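# Stand the carton upright, arrows up, fully on bench

## Task

Rotate the carton until the arrows printed on its sides point toward the ceiling, and leave it resting upright on the bench with no part sticking out past the bench edge. Finish by releasing it and moving the grippers away; the result only counts if the carton stays that way without the robot supporting it.

## Robot and tools

Robot: two arms, left_arm and right_arm, each with six joints and a two-finger gripper. left_arm is the robot's own left and sits on the +y side; this has nothing to do with left or right in an image.

World frame: one shared frame with its origin on the floor (z = 0) at the centre of the robot's foot. +x is the direction the robot faces, +z is up. Only the floor height is known; the bench height must be judged from images or contact. Gripper frame: fingers point along the gripper's +z, and close and open along its y axis. The reported end_effector_position is the point midway between the finger pads, roughly 1 cm short of the fingertips.

Tool execute_actions. Argument actions is a list holding zero or one item. An empty list only reports the current state. A motion item is {"rows": [...], "steps": n}, with n from 1 to 15 (default 15); each control step is 1/30 s. Each row drives one step; if rows run out, the last row is held for the remaining steps. A wait item is {"steps": n} with no rows, n up to 300; it issues nothing new and returns once n steps have elapsed since the previous result, with your reply time counted in. Optional pictures (true/false) chooses whether camera images are returned; they come by default.

Each row is one flat list of 14 numbers covering both arms, always all 14 even if one arm stays still: left_arm waist, shoulder, elbow, wrist pitch, wrist yaw, wrist roll, opening, then right_arm in the same seven-number order. The joint values are absolute target angles in radians (the same values Joint positions reports), not offsets. Stated ranges per arm: waist -2.880 to 2.880, shoulder 0.000 to 3.142, elbow 0.000 to 3.019, wrist pitch -1.693 to 1.571, wrist yaw -1.571 to 1.571, wrist roll -2.094 to 2.094. True ends may differ by up to 0.019 rad either way. A call is refused (nothing sent) if a target exceeds a range end by over 0.019 rad and lies farther out than that joint's last reported angle. Targets past the real end are clipped to it, and the result then notes "joint sent to its limit" (possibly referring to an earlier, still-running action); missing that note does not prove there is more room. Opening is an absolute value from -1 (closed) to +1 (fully open, 0.094 m between pads).

Motion limits: each step, a joint's target is kept within a fixed lead of its measured angle: waist 0.264, shoulder 0.32, elbow 0.276, wrist pitch 0.33, wrist yaw 0.186, wrist roll 0.522 rad. If a step's targets would move a gripper more than 70 mm from where it is, all that arm's targets are pulled back proportionally. So large moves need several calls. Between calls the arms keep heading to the last row sent, until everything has nearly stopped (slow or blocked counts as stopped) or a step is HELD; after that only a new action moves them further. Fingers already moving keep moving.

Result lines: the state line gives, per arm, end_effector_position (m) and end_effector_quat_wxyz in the world frame; printed positions can be off, more so at long reach. Joint positions and Joint velocities list each arm's joints (rad, rad/s) then finger-pad gap (m, m/s). grip_measured is the measured opening on the command scale; each gripper may read up to about 1 mm off, consistently. Joint torques follow Joint positions order without the gripper; they include offsets, scale factors, noise and friction, and are nonzero even unloaded. "joint command not followed" means a clearance check altered or blocked targets on some steps; HELD marks steps where your row, or part of it, was not sent. MOTOR HOT appears from 85 °C; at 100 °C an OVER-TEMPERATURE FAULT drops that arm until it cools, so avoid long heavy holds.

Gripping: between the extremes, fingers go to where grip_measured equals your command. To hold, command roughly 0.03 below grip_measured for a firm grip, smaller margins for a lighter one. Pad force tops out near 50 to 62 N (lower on some grippers, and less on parts under about 2 mm thick); first contact can spike.

Tool zoom_image: camera is one of cam_head_left, cam_head_right, cam_left_wrist, cam_right_wrist; region is [x0, y0, x1, y1] in pixels of that camera's latest full image, origin at top-left, at most 504 by 504. All cameras are 896x504. Calibration (K, distortion D, T_world_to_cam mapping world to camera frame) is supplied per camera; wrist camera poses follow the arm's joint readings, and real cameras may deviate slightly.

Tool finished_scene: argument scene, the integer number of the current scene. It ends that scene permanently and it is then judged; its result carries the next task. Replying without any tool call ends everything.

Cautions: brief external tugs on held parts or pushes on loose objects may occur. Do not knock items off or out of the work area, do not let the arms collide or press on each other, and avoid drops, slips, slams and very hard pushes. Smooth, efficient motion is preferred. Release the carton and back away before finishing.

Each tool is called after "Emit:" by a JSON object that holds its "fn" and its "kwargs".

## Session

Emit:
{"fn": "execute_actions", "kwargs": {"actions": []}}

Scene clock: 0.00 s of 4200.00 s.
left_arm: end_effector_position=(+0.8829, +0.5664, +1.3850) grip_measured=+0.036 end_effector_quat_wxyz=(-0.050, +0.449, +0.756, +0.473) | right_arm: end_effector_position=(+0.4053, +0.5165, +1.2828) grip_measured=+0.195 end_effector_quat_wxyz=(-0.204, +0.481, +0.737, +0.429)
Joint positions: left_arm=[ 1.254  1.731  1.676  0.239 -0.92   1.811  0.049] | right_arm=[-0.239  2.994  2.437  0.011  0.081  1.606  0.056]
Joint velocities: left_arm=[-0.015 -0.005 -0.002  0.002 -0.022  0.007 -0.   ] | right_arm=[-0.005 -0.005  0.002  0.002  0.022 -0.066 -0.001]
Joint torques (N m, as the arm reports them, + toward a larger angle): no reading
Motor temperatures (°C, as the motors report them): left_arm=[26 24 25 29 28 25] | right_arm=[27 27 24 24 28 25]

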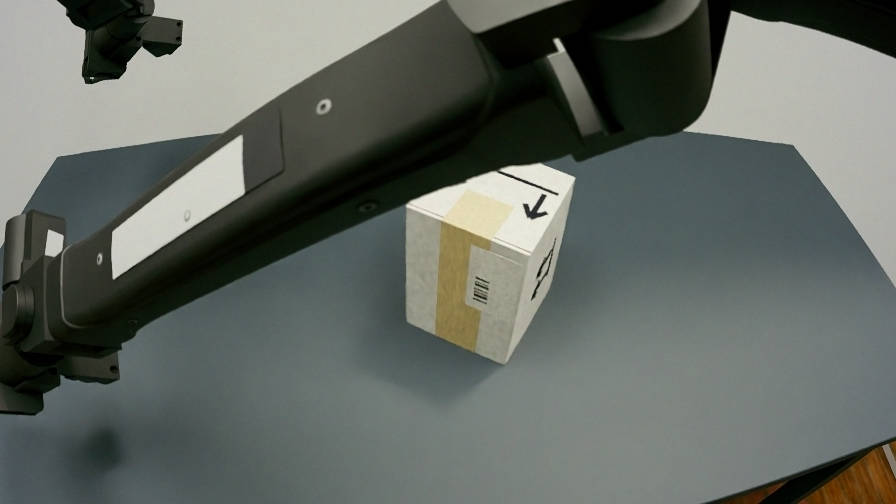

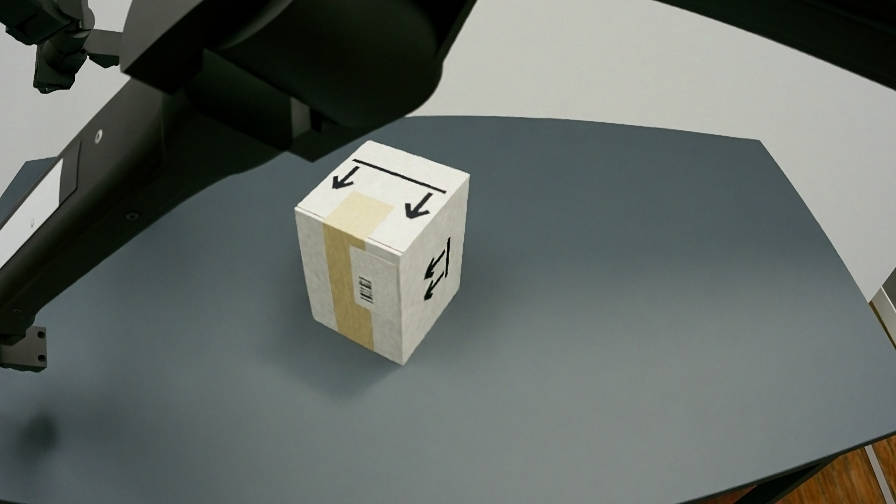

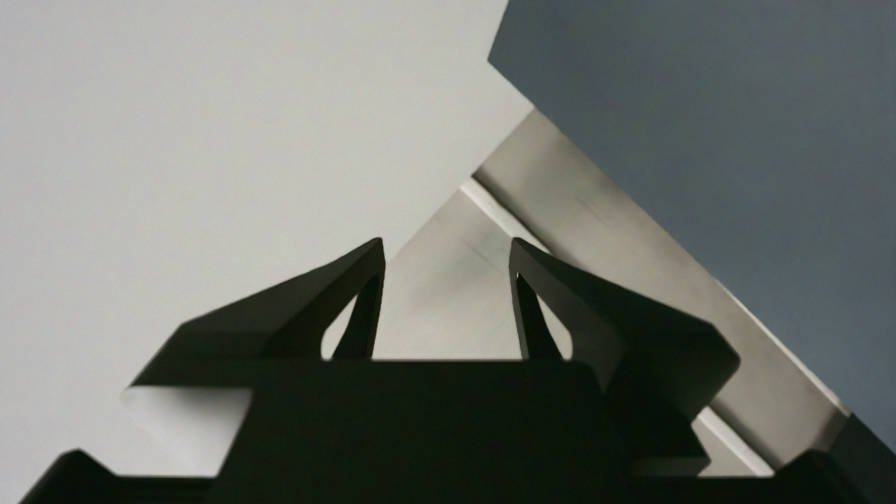

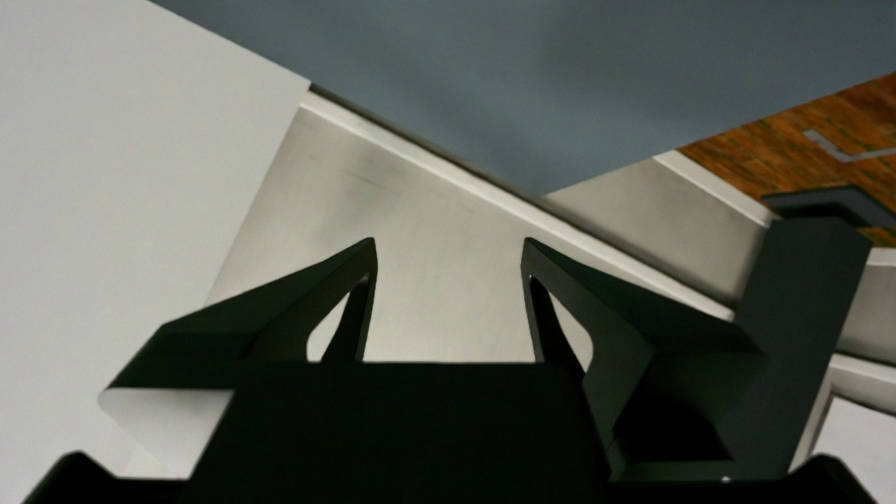

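Emit:
{"fn": "execute_actions", "kwargs": {"actions": [{"rows":[[1.054,1.731,1.676,0.239,-0.92,1.811,-1,-0.139,2.994,2.437,0.011,0.081,1.606,-1]]}], "pictures": false}}

Emit:
{"fn": "execute_actions", "kwargs": {"actions": [{"steps":10}], "pictures": false}}

Emit:
{"fn": "execute_actions", "kwargs": {"actions": [{"rows":[[1.054,1.531,1.676,0.239,-0.92,1.811,-1,-0.139,2.844,2.437,0.011,0.081,1.606,-1]]}], "pictures": false}}

Emit:
{"fn": "execute_actions", "kwargs": {"actions": [{"steps":10}]}}

Scene clock: 16.13 s of 4200.00 s.
left_arm: end_effector_position=(+0.9212, +0.4033, +1.4164) grip_measured=-0.994 end_effector_quat_wxyz=(+0.051, +0.492, +0.757, +0.426) | right_arm: end_effector_position=(+0.3516, +0.5610, +1.3608) grip_measured=-0.976 end_effector_quat_wxyz=(-0.226, +0.438, +0.740, +0.457)
Joint positions: left_arm=[ 1.017  1.731  1.676  0.239 -0.919  1.811  0.   ] | right_arm=[-0.128  2.994  2.437  0.011  0.081  1.606  0.001]
Joint velocities: left_arm=[ 0.024 -0.015 -0.017  0.002 -0.007 -0.066  0.001] | right_arm=[ 0.063  0.005 -0.002 -0.012 -0.022  0.007 -0.001]
Joint torques (N m, as the arm reports them, + toward a larger angle): left_arm=[ -6.13 -21.27   5.9    1.42  -0.14  -0.06] | right_arm=[ 23.28 -16.92   4.13   1.24  -0.55  -0.02]
Motor temperatures (°C, as the motors report them): left_arm=[27 27 28 29 28 25] | right_arm=[31 30 25 24 28 25]
Steps of this call (steps 1 to 90: nothing new was sent; then 12.63 s passed at rest; steps 91 to 105: all 15 steps of this action). Readings (joint positions):
91: left_arm=[1.248 1.731 1.676 0.239 -0.921 1.811] | right_arm=[-0.236 2.994 2.437 0.011 0.081 1.606]
92: left_arm=[1.242 1.731 1.676 0.239 -0.922 1.811] | right_arm=[-0.235 2.994 2.437 0.011 0.081 1.606]
94: left_arm=[1.210 1.731 1.676 0.239 -0.922 1.811] | right_arm=[-0.223 2.994 2.437 0.011 0.081 1.606]
98: left_arm=[1.111 1.731 1.676 0.239 -0.922 1.811] | right_arm=[-0.184 2.994 2.437 0.011 0.081 1.606]
105: the state above

Scene clock: 16.47 s of 4200.00 s.
left_arm: end_effector_position=(+0.9185, +0.4198, +1.4118) grip_measured=-0.994 end_effector_quat_wxyz=(+0.040, +0.488, +0.758, +0.431) | right_arm: end_effector_position=(+0.3504, +0.5618, +1.3625) grip_measured=-0.976 end_effector_quat_wxyz=(-0.226, +0.438, +0.740, +0.458)
Joint positions: left_arm=[ 1.041  1.731  1.676  0.239 -0.919  1.811  0.   ] | right_arm=[-0.126  2.994  2.437  0.011  0.081  1.606  0.001]
Joint velocities: left_arm=[ 0.005 -0.015 -0.002 -0.002 -0.022 -0.037  0.001] | right_arm=[-0.015 -0.015  0.002  0.007 -0.051 -0.037  0.   ]
Joint torques (N m, as the arm reports them, + toward a larger angle): left_arm=[ -7.99 -21.14   5.94   1.39  -0.16  -0.06] | right_arm=[ 23.53 -16.82   4.17   1.21  -0.57   0.  ]
Motor temperatures (°C, as the motors report them): left_arm=[27 27 28 29 28 25] | right_arm=[31 30 25 24 28 25]
Steps of this call (steps 1 to 10: the robot went on to your last target). Readings (joint positions):
1: left_arm=[1.020 1.731 1.676 0.239 -0.919 1.811] | right_arm=[-0.126 2.994 2.437 0.011 0.081 1.606]
2: left_arm=[1.023 1.731 1.676 0.239 -0.919 1.811] | right_arm=[-0.126 2.994 2.437 0.011 0.081 1.606]
4: left_arm=[1.031 1.731 1.676 0.239 -0.919 1.811] | right_arm=[-0.126 2.994 2.437 0.011 0.081 1.606]
8: left_arm=[1.040 1.731 1.676 0.239 -0.919 1.811] | right_arm=[-0.126 2.994 2.437 0.011 0.081 1.606]
10: the state above

Scene clock: 16.97 s of 4200.00 s.
left_arm: end_effector_position=(+0.9449, +0.4759, +1.5447) grip_measured=-0.994 end_effector_quat_wxyz=(+0.089, +0.422, +0.768, +0.475) | right_arm: end_effector_position=(+0.4678, +0.5557, +1.4506) grip_measured=-0.976 end_effector_quat_wxyz=(-0.198, +0.456, +0.702, +0.510)
Joint positions: left_arm=[ 1.041  1.541  1.674  0.239 -0.919  1.811  0.   ] | right_arm=[-0.126  2.837  2.426  0.011  0.081  1.606  0.001]
Joint velocities: left_arm=[-0.005 -0.405  0.002 -0.012 -0.007 -0.007  0.001] | right_arm=[ 0.005 -0.278  0.046 -0.007 -0.095  0.037 -0.   ]
Joint torques (N m, as the arm reports them, + toward a larger angle): left_arm=[ -6.3  -20.39   7.34   1.52  -0.07  -0.08] | right_arm=[ 23.9  -16.16   5.49   1.3   -0.55  -0.01]
Motor temperatures (°C, as the motors report them): left_arm=[27 27 28 29 28 25] | right_arm=[31 30 25 24 28 25]
Steps of this call (steps 1 to 15: all 15 steps of this action). Readings (joint positions):
1: left_arm=[1.041 1.728 1.676 0.239 -0.919 1.811] | right_arm=[-0.126 2.991 2.436 0.011 0.081 1.606]
2: left_arm=[1.041 1.724 1.674 0.239 -0.919 1.811] | right_arm=[-0.126 2.986 2.430 0.011 0.081 1.606]
4: left_arm=[1.041 1.709 1.674 0.239 -0.919 1.811] | right_arm=[-0.126 2.972 2.426 0.011 0.081 1.606]
8: left_arm=[1.041 1.657 1.674 0.239 -0.919 1.811] | right_arm=[-0.126 2.930 2.425 0.011 0.081 1.606]
15: the state above

Scene clock: 17.30 s of 4200.00 s.
left_arm: end_effector_position=(+0.9465, +0.4839, +1.5638) grip_measured=-0.994 end_effector_quat_wxyz=(+0.096, +0.412, +0.768, +0.480) | right_arm: end_effector_position=(+0.4851, +0.5540, +1.4639) grip_measured=-0.976 end_effector_quat_wxyz=(-0.194, +0.459, +0.695, +0.519)
Joint positions: left_arm=[ 1.041  1.514  1.674  0.239 -0.919  1.811  0.   ] | right_arm=[-0.126  2.819  2.432  0.011  0.081  1.606  0.001]
Joint velocities: left_arm=[ 0.005 -0.015 -0.002 -0.007 -0.022 -0.037 -0.   ] | right_arm=[-0.005 -0.024 -0.007 -0.012  0.007  0.007 -0.   ]
Joint torques (N m, as the arm reports them, + toward a larger angle): left_arm=[ -6.67 -20.09   7.4    1.42  -0.02  -0.07] | right_arm=[ 24.03 -15.9    5.16   1.4   -0.57   0.  ]
Motor temperatures (°C, as the motors report them): left_arm=[27 27 28 29 28 25] | right_arm=[31 30 25 24 28 25]
Steps of this call (steps 1 to 10: the robot went on to your last target). Readings (joint positions):
1: left_arm=[1.041 1.530 1.674 0.239 -0.919 1.811] | right_arm=[-0.126 2.829 2.428 0.011 0.081 1.606]
2: left_arm=[1.041 1.522 1.674 0.239 -0.919 1.811] | right_arm=[-0.126 2.824 2.430 0.011 0.081 1.606]
4: left_arm=[1.041 1.514 1.674 0.239 -0.919 1.811] | right_arm=[-0.126 2.818 2.432 0.011 0.081 1.606]
8: left_arm=[1.041 1.514 1.674 0.239 -0.919 1.811] | right_arm=[-0.126 2.819 2.432 0.011 0.081 1.606]
10: the state above
camera_calibration (this result's frames):
cam_left_wrist: T_world_to_cam=[[-0.527356, -0.222107, -0.8201, 1.88676], [-0.848004, 0.197546, 0.491798, -0.0556363], [0.0527761, 0.954801, -0.292524, 0.0701186], [0, 0, 0, 1]] pos_world=[0.944114, 0.363103, 1.59521]
cam_right_wrist: T_world_to_cam=[[-0.842749, -0.0371848, -0.53702, 1.21414], [-0.523552, -0.175343, 0.833755, -0.867185], [-0.125166, 0.983805, 0.128302, -0.545907], [0, 0, 0, 1]] pos_world=[0.500874, 0.430159, 1.44508]

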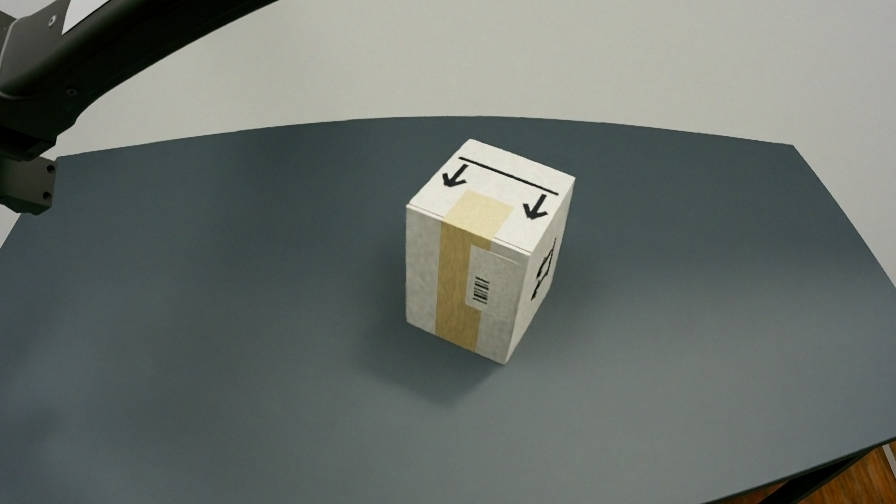

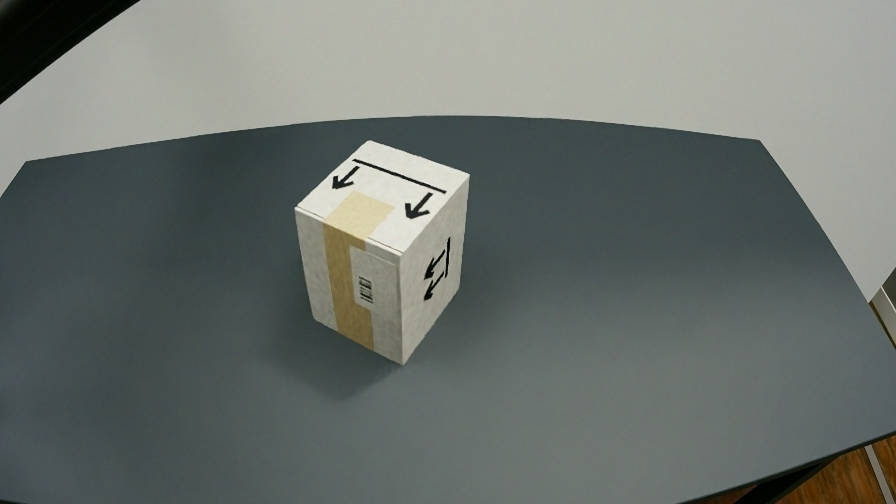

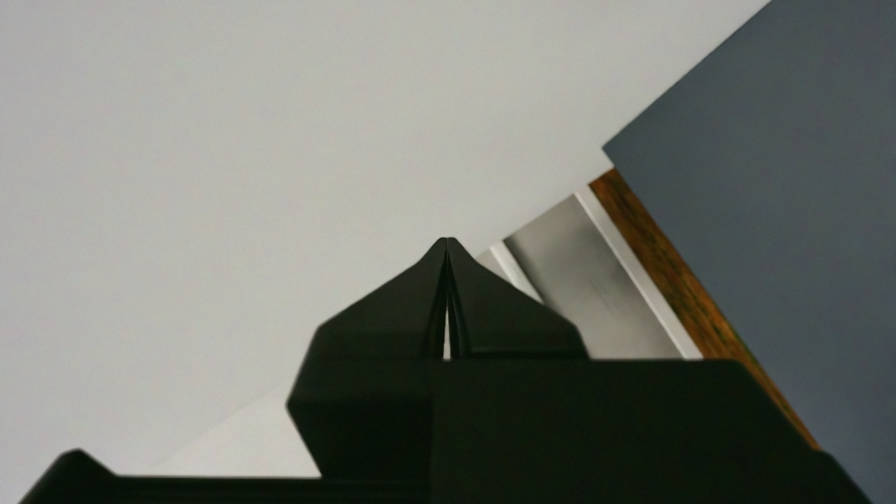

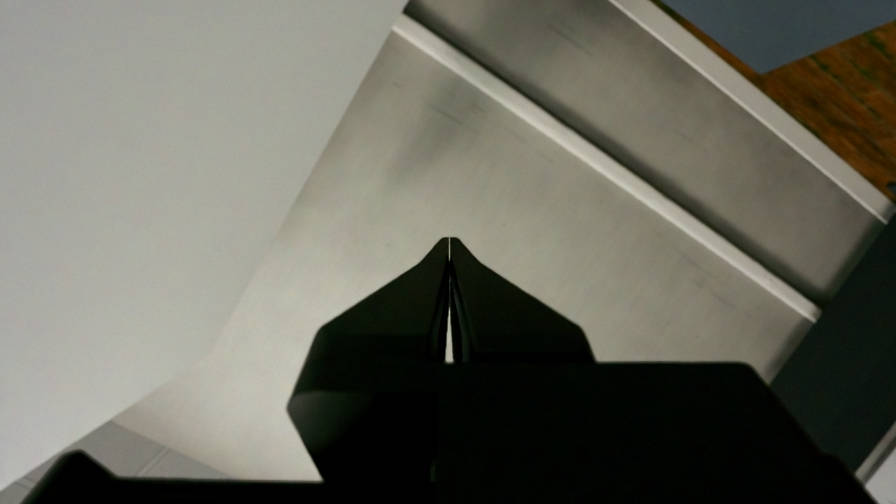

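Emit:
{"fn": "execute_actions", "kwargs": {"actions": [{"rows":[[1.4,1.4,1.676,0,0,0,-1,-0.2,2.4,1.6,0,0,0,-1]]}], "pictures": false}}

Emit:
{"fn": "execute_actions", "kwargs": {"actions": [{"steps":40}]}}

Scene clock: 24.67 s of 4200.00 s.
left_arm: end_effector_position=(+0.9509, +0.5965, +1.5317) grip_measured=-0.994 end_effector_quat_wxyz=(+0.412, +0.187, +0.869, +0.202) | right_arm: end_effector_position=(+0.4084, +0.4156, +1.4895) grip_measured=-0.976 end_effector_quat_wxyz=(-0.078, +0.050, +0.860, +0.501)
Joint positions: left_arm=[ 1.432  1.452  1.674  0.018 -0.017  0.786  0.   ] | right_arm=[-0.128  2.355  1.669  0.009  0.004  0.748  0.001]
Joint velocities: left_arm=[ 0.015 -0.249  0.012 -0.017  0.3   -2.791 -0.001] | right_arm=[-0.015 -0.044 -0.53  -0.002  0.022 -2.044  0.   ]
Joint torques (N m, as the arm reports them, + toward a larger angle): left_arm=[ -6.24 -25.64   8.09   0.99   0.41  -0.06] | right_arm=[ 17.25 -12.28   2.74   0.86  -0.69  -0.11]
Motor temperatures (°C, as the motors report them): left_arm=[27 28 29 29 28 25] | right_arm=[32 31 26 24 29 25]
Steps of this call (steps 1 to 30: the robot went on to your last target; steps 31 to 90: nothing new was sent; then 3.87 s passed at rest; steps 91 to 105: all 15 steps of this action). Readings (joint positions):
91: left_arm=[1.049 1.512 1.674 0.221 -0.876 1.775] | right_arm=[-0.126 2.805 2.407 0.013 0.064 1.571]
92: left_arm=[1.062 1.509 1.674 0.190 -0.826 1.729] | right_arm=[-0.126 2.775 2.352 0.013 0.048 1.527]
94: left_arm=[1.112 1.502 1.674 0.143 -0.731 1.640] | right_arm=[-0.126 2.711 2.247 0.010 0.028 1.441]
98: left_arm=[1.251 1.493 1.674 0.080 -0.521 1.439] | right_arm=[-0.127 2.542 1.994 0.009 0.007 1.202]
105: the state above

Scene clock: 26.00 s of 4200.00 s.
left_arm: end_effector_position=(+0.9594, +0.5839, +1.5653) grip_measured=-0.994 end_effector_quat_wxyz=(+0.477, -0.150, +0.866, +0.016) | right_arm: end_effector_position=(+0.3632, +0.3888, +1.4347) grip_measured=-0.976 end_effector_quat_wxyz=(+0.060, -0.279, +0.834, +0.472)
Joint positions: left_arm=[ 1.408  1.412  1.674  0.016 -0.001  0.008  0.   ] | right_arm=[-0.162  2.386  1.594  0.006  0.002  0.011  0.001]
Joint velocities: left_arm=[-0.005 -0.005 -0.002  0.002  0.022 -0.007  0.   ] | right_arm=[-0.005 -0.005 -0.002  0.007  0.007 -0.037 -0.001]
Joint torques (N m, as the arm reports them, + toward a larger angle): left_arm=[ -3.94 -23.42   8.27   1.11   0.19  -0.07] | right_arm=[ 17.97 -13.49   3.39   0.87  -0.7   -0.13]
Motor temperatures (°C, as the motors report them): left_arm=[27 28 29 29 28 25] | right_arm=[31 31 26 24 29 25]
Steps of this call (steps 1 to 40: the robot went on to your last target). Readings (joint positions):
1: left_arm=[1.430 1.444 1.674 0.018 -0.009 0.687] | right_arm=[-0.129 2.355 1.652 0.009 0.003 0.671]
2: left_arm=[1.426 1.436 1.674 0.018 -0.005 0.588] | right_arm=[-0.130 2.356 1.635 0.009 0.003 0.587]
4: left_arm=[1.417 1.423 1.674 0.018 -0.002 0.396] | right_arm=[-0.136 2.363 1.608 0.008 0.002 0.400]
8: left_arm=[1.408 1.412 1.674 0.018 -0.001 0.166] | right_arm=[-0.151 2.383 1.595 0.006 0.002 0.170]
40: the state above
camera_calibration (this result's frames):
cam_left_wrist: T_world_to_cam=[[0.283117, -0.9486, 0.141433, 0.0585363], [-0.881206, -0.315493, -0.352052, 1.58709], [0.378577, -0.0249596, -0.925233, 1.22425], [0, 0, 0, 1]] pos_world=[0.918506, 0.5868, 1.68318]
cam_right_wrist: T_world_to_cam=[[0.514942, -0.402903, -0.756639, 1.05372], [-0.585155, -0.810241, 0.03321, 0.482125], [-0.626441, 0.42565, -0.652989, 1.12507], [0, 0, 0, 1]] pos_world=[0.444298, 0.336302, 1.51593]

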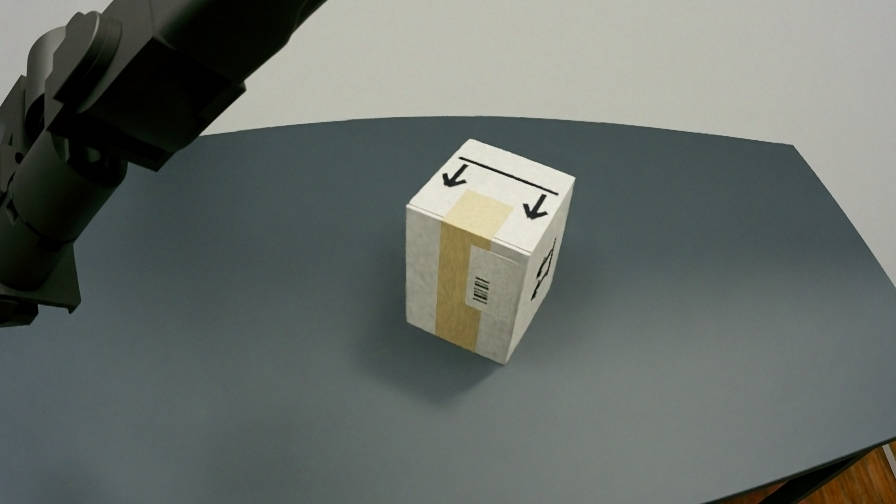

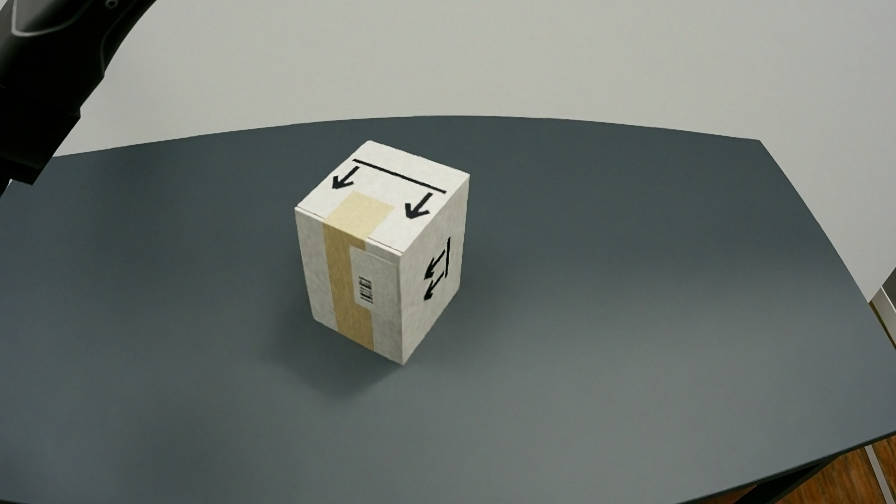

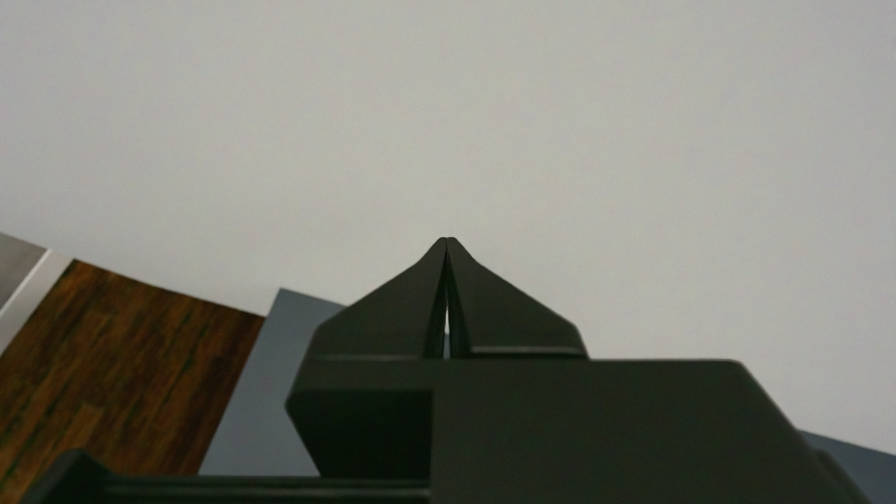

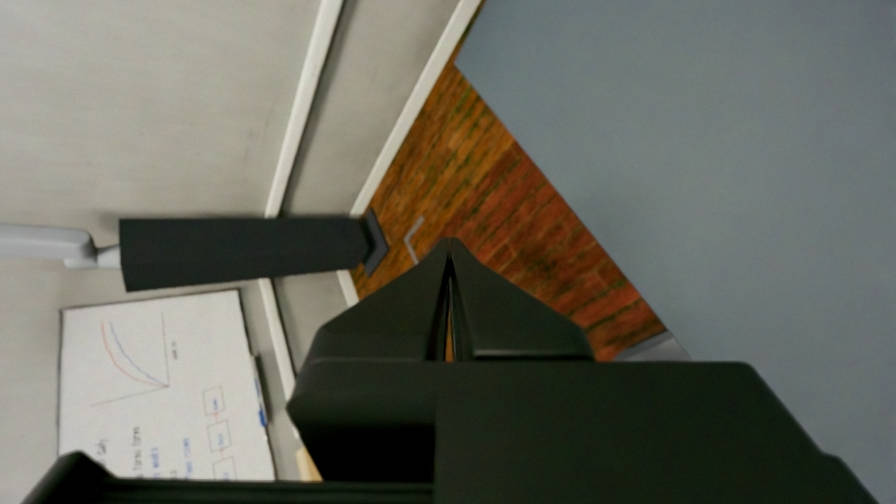

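Emit:
{"fn": "execute_actions", "kwargs": {"actions": [{"rows":[[1.4,1.4,1.676,-0.8,0,0,-1,-0.4,1.5,1.1,0,0,0,-1]]}], "pictures": false}}

Emit:
{"fn": "execute_actions", "kwargs": {"actions": [{"steps":45}], "pictures": false}}

Emit:
{"fn": "execute_actions", "kwargs": {"actions": [{"rows":[[1.4,1.4,1.2,-0.8,0,0,-1,-1.4,1.1,1.1,0,0,0,-1]]}], "pictures": false}}

Emit:
{"fn": "execute_actions", "kwargs": {"actions": [{"steps":45}], "pictures": false}}

Emit:
{"fn": "execute_actions", "kwargs": {"actions": [{"rows":[[1.4,1.0,1.2,-0.8,0,0,-1,-1.4,1.1,1.1,0,0.8,0,-1]]}], "pictures": false}}

Emit:
{"fn": "execute_actions", "kwargs": {"actions": [{"steps":35}], "pictures": false}}

Scene clock: 33.60 s of 4200.00 s.
left_arm: end_effector_position=(+0.8110, +0.5279, +1.4673) grip_measured=-0.994 end_effector_quat_wxyz=(+0.108, -0.143, +0.983, -0.046) | right_arm: end_effector_position=(+0.4396, +0.2089, +1.4696) grip_measured=-0.976 end_effector_quat_wxyz=(+0.059, -0.234, +0.866, +0.439)
Joint positions: left_arm=[ 1.408  1.398  1.669 -0.784 -0.001  0.007  0.   ] | right_arm=[-0.29   1.926  1.15   0.007  0.001  0.011  0.001]
Joint velocities: left_arm=[-0.015 -0.024 -0.002 -0.051  0.037  0.037 -0.001] | right_arm=[-0.23  -1.099 -0.315  0.007 -0.022 -0.066 -0.001]
Joint torques (N m, as the arm reports them, + toward a larger angle): left_arm=[ -3.96 -21.83   7.74  -0.05   0.19  -0.07] | right_arm=[ 14.04 -14.41   2.76   0.85  -0.65  -0.08]
Motor temperatures (°C, as the motors report them): left_arm=[27 29 29 29 28 25] | right_arm=[31 31 25 24 29 25]
Steps of this call (steps 1 to 15: the robot went on to your last target; steps 16 to 90: nothing new was sent; then 4.10 s passed at rest; steps 91 to 105: all 15 steps of this action). Readings (joint positions):
91: left_arm=[1.408 1.412 1.677 -0.042 -0.001 0.007] | right_arm=[-0.164 2.378 1.583 0.007 0.001 0.011]
92: left_arm=[1.408 1.404 1.679 -0.146 -0.001 0.007] | right_arm=[-0.166 2.360 1.553 0.007 0.001 0.011]
94: left_arm=[1.408 1.399 1.679 -0.354 -0.001 0.007] | right_arm=[-0.176 2.310 1.479 0.007 0.001 0.011]
98: left_arm=[1.408 1.398 1.672 -0.713 -0.001 0.007] | right_arm=[-0.213 2.185 1.324 0.007 0.001 0.011]
105: the state above

Scene clock: 35.10 s of 4200.00 s.
left_arm: end_effector_position=(+0.8108, +0.5278, +1.4673) grip_measured=-0.994 end_effector_quat_wxyz=(+0.107, -0.143, +0.983, -0.046) | right_arm: end_effector_position=(+0.6319, +0.0801, +1.6022) grip_measured=-0.976 end_effector_quat_wxyz=(+0.225, -0.119, +0.858, +0.446)
Joint positions: left_arm=[ 1.408  1.398  1.669 -0.784 -0.001  0.007  0.   ] | right_arm=[-0.381  1.479  1.099  0.007  0.     0.011  0.001]
Joint velocities: left_arm=[-0.015 -0.005  0.007 -0.012  0.081 -0.007 -0.001] | right_arm=[-0.024 -0.015 -0.012 -0.007 -0.022 -0.007 -0.001]
Joint torques (N m, as the arm reports them, + toward a larger angle): left_arm=[ -4.14 -21.3    7.78  -0.03   0.17  -0.08] | right_arm=[ 11.05 -10.41   4.32   1.03  -0.63  -0.12]
Motor temperatures (°C, as the motors report them): left_arm=[27 29 30 29 28 25] | right_arm=[31 31 25 24 29 25]
Steps of this call (steps 1 to 45: the robot went on to your last target). Readings (joint positions):
1: left_arm=[1.408 1.398 1.669 -0.784 -0.001 0.007] | right_arm=[-0.297 1.888 1.141 0.007 0.001 0.011]
2: left_arm=[1.408 1.398 1.669 -0.784 -0.001 0.007] | right_arm=[-0.303 1.850 1.135 0.007 0.001 0.011]
4: left_arm=[1.408 1.398 1.669 -0.784 -0.001 0.007] | right_arm=[-0.311 1.772 1.126 0.007 0.001 0.011]
8: left_arm=[1.408 1.398 1.669 -0.784 -0.001 0.007] | right_arm=[-0.323 1.613 1.118 0.007 0.001 0.011]
45: the state above
All arms were judged still, so your last target was given up. Only a new action makes them travel on or press farther. Fingers that are still opening or closing keep moving.

Scene clock: 35.60 s of 4200.00 s.
left_arm: end_effector_position=(+0.5740, +0.4441, +1.3549) grip_measured=-0.994 end_effector_quat_wxyz=(-0.131, -0.128, +0.980, -0.081) | right_arm: end_effector_position=(+0.7617, -0.1375, +1.6243) grip_measured=-0.976 end_effector_quat_wxyz=(+0.346, +0.008, +0.874, +0.342)
Joint positions: left_arm=[ 1.408  1.388  1.188 -0.797 -0.001  0.007  0.   ] | right_arm=[-0.674  1.176  1.086  0.007 -0.001  0.011  0.001]
Joint velocities: left_arm=[-0.015  0.132 -0.061 -0.027 -0.022 -0.037 -0.   ] | right_arm=[-1.099 -0.552 -0.012  0.002 -0.051  0.037 -0.001]
Joint torques (N m, as the arm reports them, + toward a larger angle): left_arm=[ -3.7  -16.85   4.8   -0.61   0.18  -0.07] | right_arm=[  6.03 -12.57   5.87   1.44  -0.48  -0.07]
Motor temperatures (°C, as the motors report them): left_arm=[27 29 29 29 28 25] | right_arm=[31 31 25 24 29 25]
Steps of this call (steps 1 to 15: all 15 steps of this action). Readings (joint positions):
1: left_arm=[1.408 1.397 1.655 -0.781 -0.001 0.007] | right_arm=[-0.384 1.474 1.099 0.007 -0.001 0.011]
2: left_arm=[1.408 1.386 1.625 -0.780 -0.001 0.007] | right_arm=[-0.389 1.466 1.094 0.007 -0.001 0.011]
4: left_arm=[1.408 1.373 1.549 -0.780 -0.001 0.007] | right_arm=[-0.412 1.433 1.087 0.007 -0.001 0.011]
8: left_arm=[1.408 1.372 1.388 -0.780 -0.001 0.007] | right_arm=[-0.479 1.342 1.086 0.007 -0.001 0.011]
15: the state above

Scene clock: 37.10 s of 4200.00 s.
left_arm: end_effector_position=(+0.5720, +0.4432, +1.3528) grip_measured=-0.994 end_effector_quat_wxyz=(-0.134, -0.127, +0.979, -0.081) | right_arm: end_effector_position=(+0.7602, -0.5228, +1.5066) grip_measured=-0.977 end_effector_quat_wxyz=(+0.343, +0.161, +0.925, +0.008)
Joint positions: left_arm=[ 1.408  1.393  1.187 -0.797 -0.001  0.007  0.   ] | right_arm=[-1.414  1.112  1.086  0.007  0.003  0.011  0.001]
Joint velocities: left_arm=[ 0.005 -0.005 -0.002 -0.017  0.022 -0.022 -0.   ] | right_arm=[-0.005 -0.015 -0.012  0.007  0.022  0.051 -0.   ]
Joint torques (N m, as the arm reports them, + toward a larger angle): left_arm=[ -3.88 -16.24   4.36  -0.6    0.17  -0.07] | right_arm=[  4.13 -17.65   6.7    1.4   -0.23  -0.08]
Motor temperatures (°C, as the motors report them): left_arm=[26 29 29 29 28 25] | right_arm=[31 31 26 24 29 25]
Steps of this call (steps 1 to 45: the robot went on to your last target). Readings (joint positions):
1: left_arm=[1.408 1.392 1.187 -0.797 -0.001 0.007] | right_arm=[-0.713 1.159 1.086 0.007 -0.001 0.011]
2: left_arm=[1.408 1.393 1.187 -0.797 -0.001 0.007] | right_arm=[-0.753 1.145 1.086 0.007 -0.001 0.011]
4: left_arm=[1.408 1.393 1.187 -0.797 -0.001 0.007] | right_arm=[-0.842 1.124 1.086 0.007 -0.001 0.011]
8: left_arm=[1.408 1.393 1.187 -0.797 -0.001 0.007] | right_arm=[-1.033 1.112 1.086 0.007 -0.001 0.011]
45: the state above
All arms were judged still, so your last target was given up. Only a new action makes them travel on or press farther. Fingers that are still opening or closing keep moving.

Scene clock: 37.60 s of 4200.00 s.
left_arm: end_effector_position=(+0.6530, +0.4908, +1.5376) grip_measured=-0.994 end_effector_quat_wxyz=(+0.066, -0.141, +0.986, -0.052) | right_arm: end_effector_position=(+0.6940, -0.6317, +1.5318) grip_measured=-0.977 end_effector_quat_wxyz=(+0.259, +0.279, +0.856, -0.349)
Joint positions: left_arm=[ 1.408  0.984  1.183 -0.797 -0.001  0.007  0.   ] | right_arm=[-1.407  1.112  1.086  0.007  0.798  0.01   0.001]
Joint velocities: left_arm=[-0.005 -0.611  0.022 -0.007 -0.007  0.037 -0.   ] | right_arm=[-0.024 -0.015 -0.002 -0.002  0.022  0.007  0.001]
Joint torques (N m, as the arm reports them, + toward a larger angle): left_arm=[ -3.23 -12.13   7.79   0.26   0.16  -0.07] | right_arm=[  2.97 -17.44   6.6    1.24   0.45  -0.02]
Motor temperatures (°C, as the motors report them): left_arm=[26 29 29 29 28 25] | right_arm=[30 31 26 24 29 25]
Steps of this call (steps 1 to 15: all 15 steps of this action). Readings (joint positions):
1: left_arm=[1.408 1.387 1.187 -0.797 -0.001 0.007] | right_arm=[-1.410 1.112 1.086 0.007 0.088 0.011]
2: left_arm=[1.408 1.377 1.184 -0.797 -0.001 0.007] | right_arm=[-1.408 1.112 1.086 0.007 0.190 0.011]
4: left_arm=[1.408 1.338 1.182 -0.797 -0.001 0.007] | right_arm=[-1.407 1.112 1.086 0.007 0.389 0.010]
8: left_arm=[1.408 1.216 1.182 -0.797 -0.001 0.007] | right_arm=[-1.407 1.112 1.086 0.007 0.756 0.010]
15: the state above

Scene clock: 38.77 s of 4200.00 s.
left_arm: end_effector_position=(+0.6555, +0.4927, +1.5461) grip_measured=-0.994 end_effector_quat_wxyz=(+0.074, -0.141, +0.986, -0.051) | right_arm: end_effector_position=(+0.6940, -0.6317, +1.5318) grip_measured=-0.977 end_effector_quat_wxyz=(+0.259, +0.279, +0.856, -0.349)
Joint positions: left_arm=[ 1.408  0.968  1.185 -0.797 -0.001  0.007  0.   ] | right_arm=[-1.407  1.112  1.086  0.007  0.798  0.01   0.001]
Joint velocities: left_arm=[0.005 0.015 0.012 0.007 0.007 0.051 0.001] | right_arm=[-0.015 -0.005 -0.002 -0.002 -0.095 -0.022  0.001]
Joint torques (N m, as the arm reports them, + toward a larger angle): left_arm=[ -3.02 -13.61   7.96   0.33   0.17  -0.08] | right_arm=[  3.21 -17.32   6.6    1.3    0.46  -0.02]
Motor temperatures (°C, as the motors report them): left_arm=[26 29 29 29 28 25] | right_arm=[30 32 26 24 29 25]
Steps of this call (steps 1 to 30: the robot went on to your last target; steps 31 to 35: nothing new was sent). Readings (joint positions):
1: left_arm=[1.408 0.968 1.184 -0.797 -0.001 0.007] | right_arm=[-1.407 1.112 1.086 0.007 0.798 0.010]
2: left_arm=[1.408 0.960 1.185 -0.797 -0.001 0.007] | right_arm=[-1.407 1.112 1.086 0.007 0.798 0.010]
4: left_arm=[1.408 0.958 1.185 -0.797 -0.001 0.007] | right_arm=[-1.407 1.112 1.086 0.007 0.798 0.010]
8: left_arm=[1.408 0.967 1.185 -0.797 -0.001 0.007] | right_arm=[-1.407 1.112 1.086 0.007 0.798 0.010]
35: the state above
All arms were judged still, so your last target was given up. Only a new action makes them travel on or press farther. Fingers that are still opening or closing keep moving.

Emit:
{"fn": "execute_actions", "kwargs": {"actions": [{"rows":[[1.22,1.95,1.713,-0.573,0.9,0,-1,-1.22,2.0,0.985,1.216,-0.6,0,-1]]}], "pictures": false}}

Emit:
{"fn": "execute_actions", "kwargs": {"actions": [{"steps":40}], "pictures": false}}

Emit:
{"fn": "execute_actions", "kwargs": {"actions": [{"rows":[[1.2,1.98,1.713,-0.573,0.9,0,-1,-1.2,2.03,0.985,1.216,-0.6,0,-1],[1.19,2.0,1.713,-0.573,0.9,0,-1,-1.19,2.06,0.985,1.216,-0.6,0,-1],[1.18,2.02,1.713,-0.573,0.9,0,-1,-1.18,2.08,0.985,1.216,-0.6,0,-1],[1.17,2.04,1.713,-0.573,0.9,0,-1,-1.17,2.1,0.985,1.216,-0.6,0,-1],[1.16,2.06,1.713,-0.573,0.9,0,-1,-1.16,2.12,0.985,1.216,-0.6,0,-1],[1.15,2.08,1.713,-0.573,0.9,0,-1,-1.15,2.14,0.985,1.216,-0.6,0,-1],[1.14,2.1,1.713,-0.573,0.9,0,-1,-1.14,2.16,0.985,1.216,-0.6,0,-1],[1.13,2.12,1.713,-0.573,0.9,0,-1,-1.13,2.18,0.985,1.216,-0.6,0,-1],[1.12,2.14,1.713,-0.573,0.9,0,-1,-1.12,2.2,0.985,1.216,-0.6,0,-1],[1.11,2.14,1.713,-0.573,0.9,0,-1,-1.11,2.2,0.985,1.216,-0.6,0,-1],[1.1,2.14,1.713,-0.573,0.9,0,-1,-1.1,2.2,0.985,1.216,-0.6,0,-1]]}], "pictures": false}}

Emit:
{"fn": "execute_actions", "kwargs": {"actions": [{"steps":20}]}}

Scene clock: 83.20 s of 4200.00 s.
left_arm: end_effector_position=(+0.8452, +0.3194, +1.4936) grip_measured=-0.994 end_effector_quat_wxyz=(+0.173, -0.042, +0.880, -0.441) | right_arm: end_effector_position=(+0.7528, -0.4517, +1.3664) grip_measured=-0.977 end_effector_quat_wxyz=(+0.393, +0.188, +0.899, -0.047)
Joint positions: left_arm=[ 1.243  1.478  1.623 -0.606  0.706  0.007  0.   ] | right_arm=[-1.271  1.483  1.017  0.575  0.25   0.01   0.001]
Joint velocities: left_arm=[-0.054  0.962  0.252  0.061  0.989 -0.007  0.   ] | right_arm=[ 0.093  1.118 -0.071  1.336 -1.179  0.007 -0.001]
Joint torques (N m, as the arm reports them, + toward a larger angle): left_arm=[ -6.47 -17.82   7.85   1.05   0.53  -0.01] | right_arm=[  5.67 -14.59   1.85   1.95  -0.01   0.  ]
Motor temperatures (°C, as the motors report them): left_arm=[26 27 31 29 28 25] | right_arm=[28 34 28 24 29 25]
Steps of this call (steps 1 to 90: nothing new was sent; then 40.93 s passed at rest; steps 91 to 105: all 15 steps of this action). Readings (joint positions):
91: left_arm=[1.404 0.975 1.190 -0.788 0.031 0.007] | right_arm=[-1.405 1.116 1.082 0.025 0.773 0.010]
92: left_arm=[1.393 0.991 1.206 -0.770 0.071 0.007] | right_arm=[-1.400 1.123 1.077 0.062 0.743 0.010]
94: left_arm=[1.357 1.045 1.259 -0.729 0.155 0.007] | right_arm=[-1.377 1.153 1.067 0.133 0.680 0.010]
98: left_arm=[1.289 1.194 1.403 -0.665 0.351 0.007] | right_arm=[-1.327 1.247 1.043 0.280 0.540 0.010]
105: the state above

Scene clock: 84.53 s of 4200.00 s.
left_arm: end_effector_position=(+0.7289, +0.2077, +1.2535) grip_measured=-0.994 end_effector_quat_wxyz=(-0.016, -0.089, +0.832, -0.547) | right_arm: end_effector_position=(+0.6426, -0.2267, +1.2559) grip_measured=-0.977 end_effector_quat_wxyz=(+0.460, -0.004, +0.820, +0.341)
Joint positions: left_arm=[ 1.235  1.974  1.692 -0.586  0.898  0.006  0.   ] | right_arm=[-1.224  2.012  0.984  1.202 -0.599  0.01   0.001]
Joint velocities: left_arm=[ 0.005 -0.015  0.002 -0.002 -0.007  0.037 -0.001] | right_arm=[-0.015 -0.015  0.002 -0.007 -0.022 -0.007  0.   ]
Joint torques (N m, as the arm reports them, + toward a larger angle): left_arm=[ -9.47 -22.12   4.62   0.56   0.83   0.01] | right_arm=[  7.32 -15.33  -1.62   2.38  -0.52  -0.09]
Motor temperatures (°C, as the motors report them): left_arm=[26 27 31 29 28 25] | right_arm=[28 34 28 24 29 25]
Steps of this call (steps 1 to 40: the robot went on to your last target). Readings (joint positions):
1: left_arm=[1.242 1.510 1.629 -0.604 0.749 0.007] | right_arm=[-1.267 1.522 1.015 0.621 0.205 0.010]
2: left_arm=[1.242 1.541 1.632 -0.604 0.783 0.007] | right_arm=[-1.263 1.561 1.014 0.667 0.160 0.010]
4: left_arm=[1.242 1.602 1.633 -0.604 0.828 0.007] | right_arm=[-1.258 1.643 1.011 0.761 0.068 0.010]
8: left_arm=[1.242 1.728 1.634 -0.604 0.874 0.007] | right_arm=[-1.255 1.816 1.008 0.974 -0.150 0.010]
40: the state above

Scene clock: 85.03 s of 4200.00 s.
left_arm: end_effector_position=(+0.6721, +0.0974, +1.2316) grip_measured=-0.994 end_effector_quat_wxyz=(-0.084, -0.060, +0.806, -0.583) | right_arm: end_effector_position=(+0.5555, -0.1192, +1.2162) grip_measured=-0.977 end_effector_quat_wxyz=(+0.379, -0.011, +0.828, +0.414)
Joint positions: left_arm=[ 1.108  2.104  1.702 -0.586  0.899  0.006  0.   ] | right_arm=[-1.102  2.202  0.985  1.208 -0.599  0.01   0.001]
Joint velocities: left_arm=[-0.249  0.396 -0.012 -0.002 -0.037  0.051 -0.001] | right_arm=[ 0.19   0.054 -0.061  0.002 -0.022 -0.037  0.   ]
Joint torques (N m, as the arm reports them, + toward a larger angle): left_arm=[-10.05 -18.13   3.05   0.3    0.82   0.  ] | right_arm=[  7.79 -12.77  -2.79   2.01  -0.61  -0.11]
Motor temperatures (°C, as the motors report them): left_arm=[27 27 31 29 28 25] | right_arm=[28 34 28 24 29 25]
Steps of this call (steps 1 to 15: all 15 steps of this action). Readings (joint positions):
1: left_arm=[1.234 1.974 1.692 -0.586 0.898 0.006] | right_arm=[-1.224 2.012 0.984 1.202 -0.599 0.010]
2: left_arm=[1.232 1.974 1.692 -0.586 0.898 0.006] | right_arm=[-1.223 2.013 0.984 1.202 -0.599 0.010]
4: left_arm=[1.223 1.976 1.692 -0.586 0.898 0.006] | right_arm=[-1.216 2.022 0.985 1.205 -0.599 0.010]
8: left_arm=[1.186 2.004 1.702 -0.586 0.898 0.006] | right_arm=[-1.181 2.086 0.991 1.208 -0.599 0.010]
15: the state above

Scene clock: 85.70 s of 4200.00 s.
left_arm: end_effector_position=(+0.6550, +0.0796, +1.2226) grip_measured=-0.994 end_effector_quat_wxyz=(-0.101, -0.057, +0.801, -0.587) | right_arm: end_effector_position=(+0.5550, -0.1148, +1.2182) grip_measured=-0.977 end_effector_quat_wxyz=(+0.378, -0.013, +0.826, +0.417)
Joint positions: left_arm=[ 1.091  2.138  1.704 -0.586  0.899  0.006  0.   ] | right_arm=[-1.094  2.203  0.985  1.208 -0.6    0.01   0.001]
Joint velocities: left_arm=[-0.005 -0.015  0.007 -0.017  0.007 -0.007  0.   ] | right_arm=[-0.005 -0.005  0.007 -0.007  0.007  0.007  0.   ]
Joint torques (N m, as the arm reports them, + toward a larger angle): left_arm=[-10.43 -18.34   2.69   0.34   0.8   -0.01] | right_arm=[  8.25 -12.65  -3.01   1.95  -0.58  -0.1 ]
Motor temperatures (°C, as the motors report them): left_arm=[27 27 31 29 28 25] | right_arm=[28 34 27 24 29 25]
Steps of this call (steps 1 to 20: the robot went on to your last target). Readings (joint positions):
1: left_arm=[1.101 2.116 1.702 -0.586 0.899 0.006] | right_arm=[-1.097 2.203 0.984 1.208 -0.600 0.010]
2: left_arm=[1.095 2.126 1.702 -0.586 0.899 0.006] | right_arm=[-1.094 2.203 0.983 1.208 -0.600 0.010]
4: left_arm=[1.091 2.137 1.702 -0.586 0.899 0.006] | right_arm=[-1.094 2.203 0.985 1.208 -0.600 0.010]
8: left_arm=[1.091 2.138 1.704 -0.586 0.899 0.006] | right_arm=[-1.094 2.203 0.985 1.208 -0.600 0.010]
20: the state above
camera_calibration (this result's frames):
cam_left_wrist: T_world_to_cam=[[0.236791, -0.298112, 0.924694, -1.26432], [-0.728706, 0.574996, 0.371977, -0.0168551], [-0.642586, -0.761911, -0.0810822, 0.705305], [0, 0, 0, 1]] pos_world=[0.740316, 0.170163, 1.23256]
cam_right_wrist: T_world_to_cam=[[0.330856, -0.649734, -0.684383, 0.57401], [-0.940648, -0.168966, -0.294332, 0.863466], [0.0756004, 0.741145, -0.667075, 0.981915], [0, 0, 0, 1]] pos_world=[0.54807, -0.208891, 1.302]

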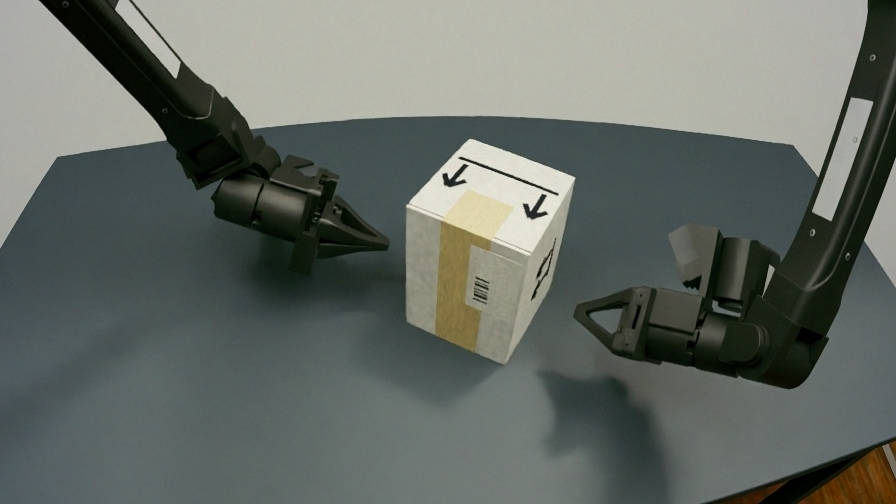

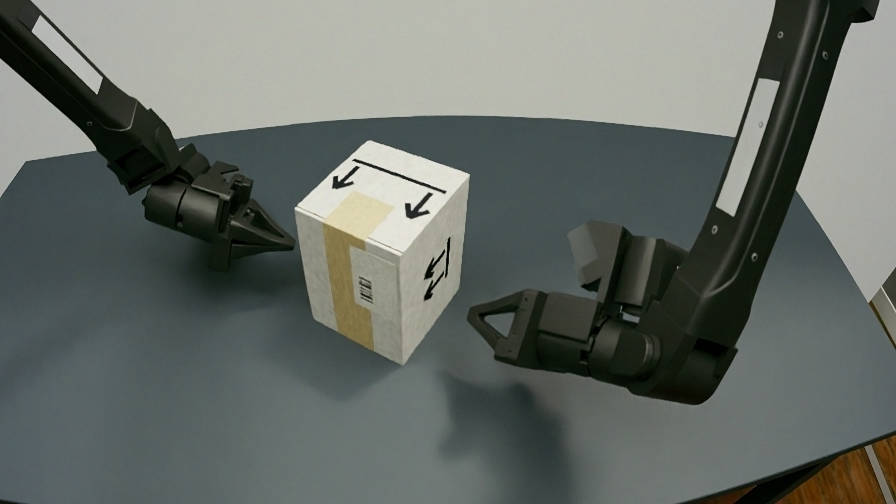

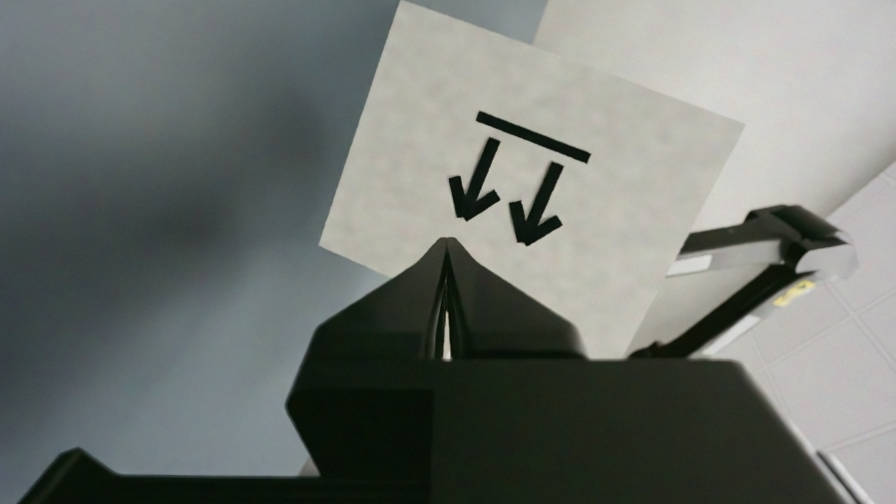

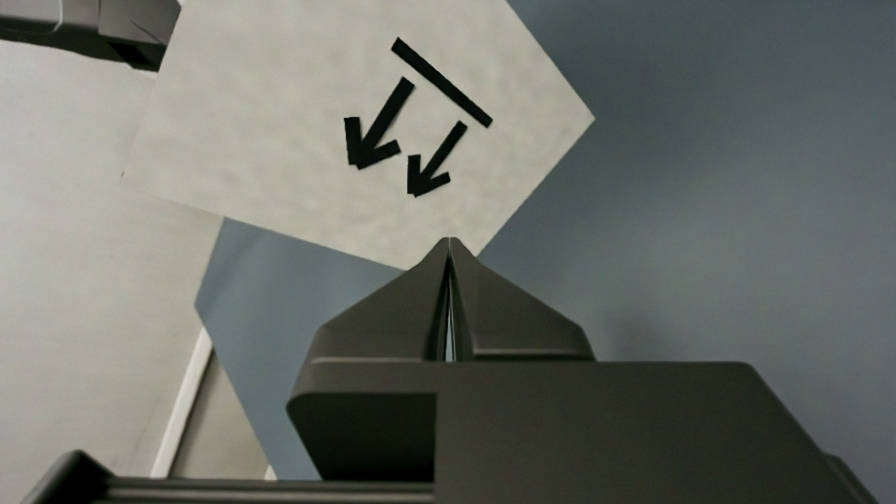

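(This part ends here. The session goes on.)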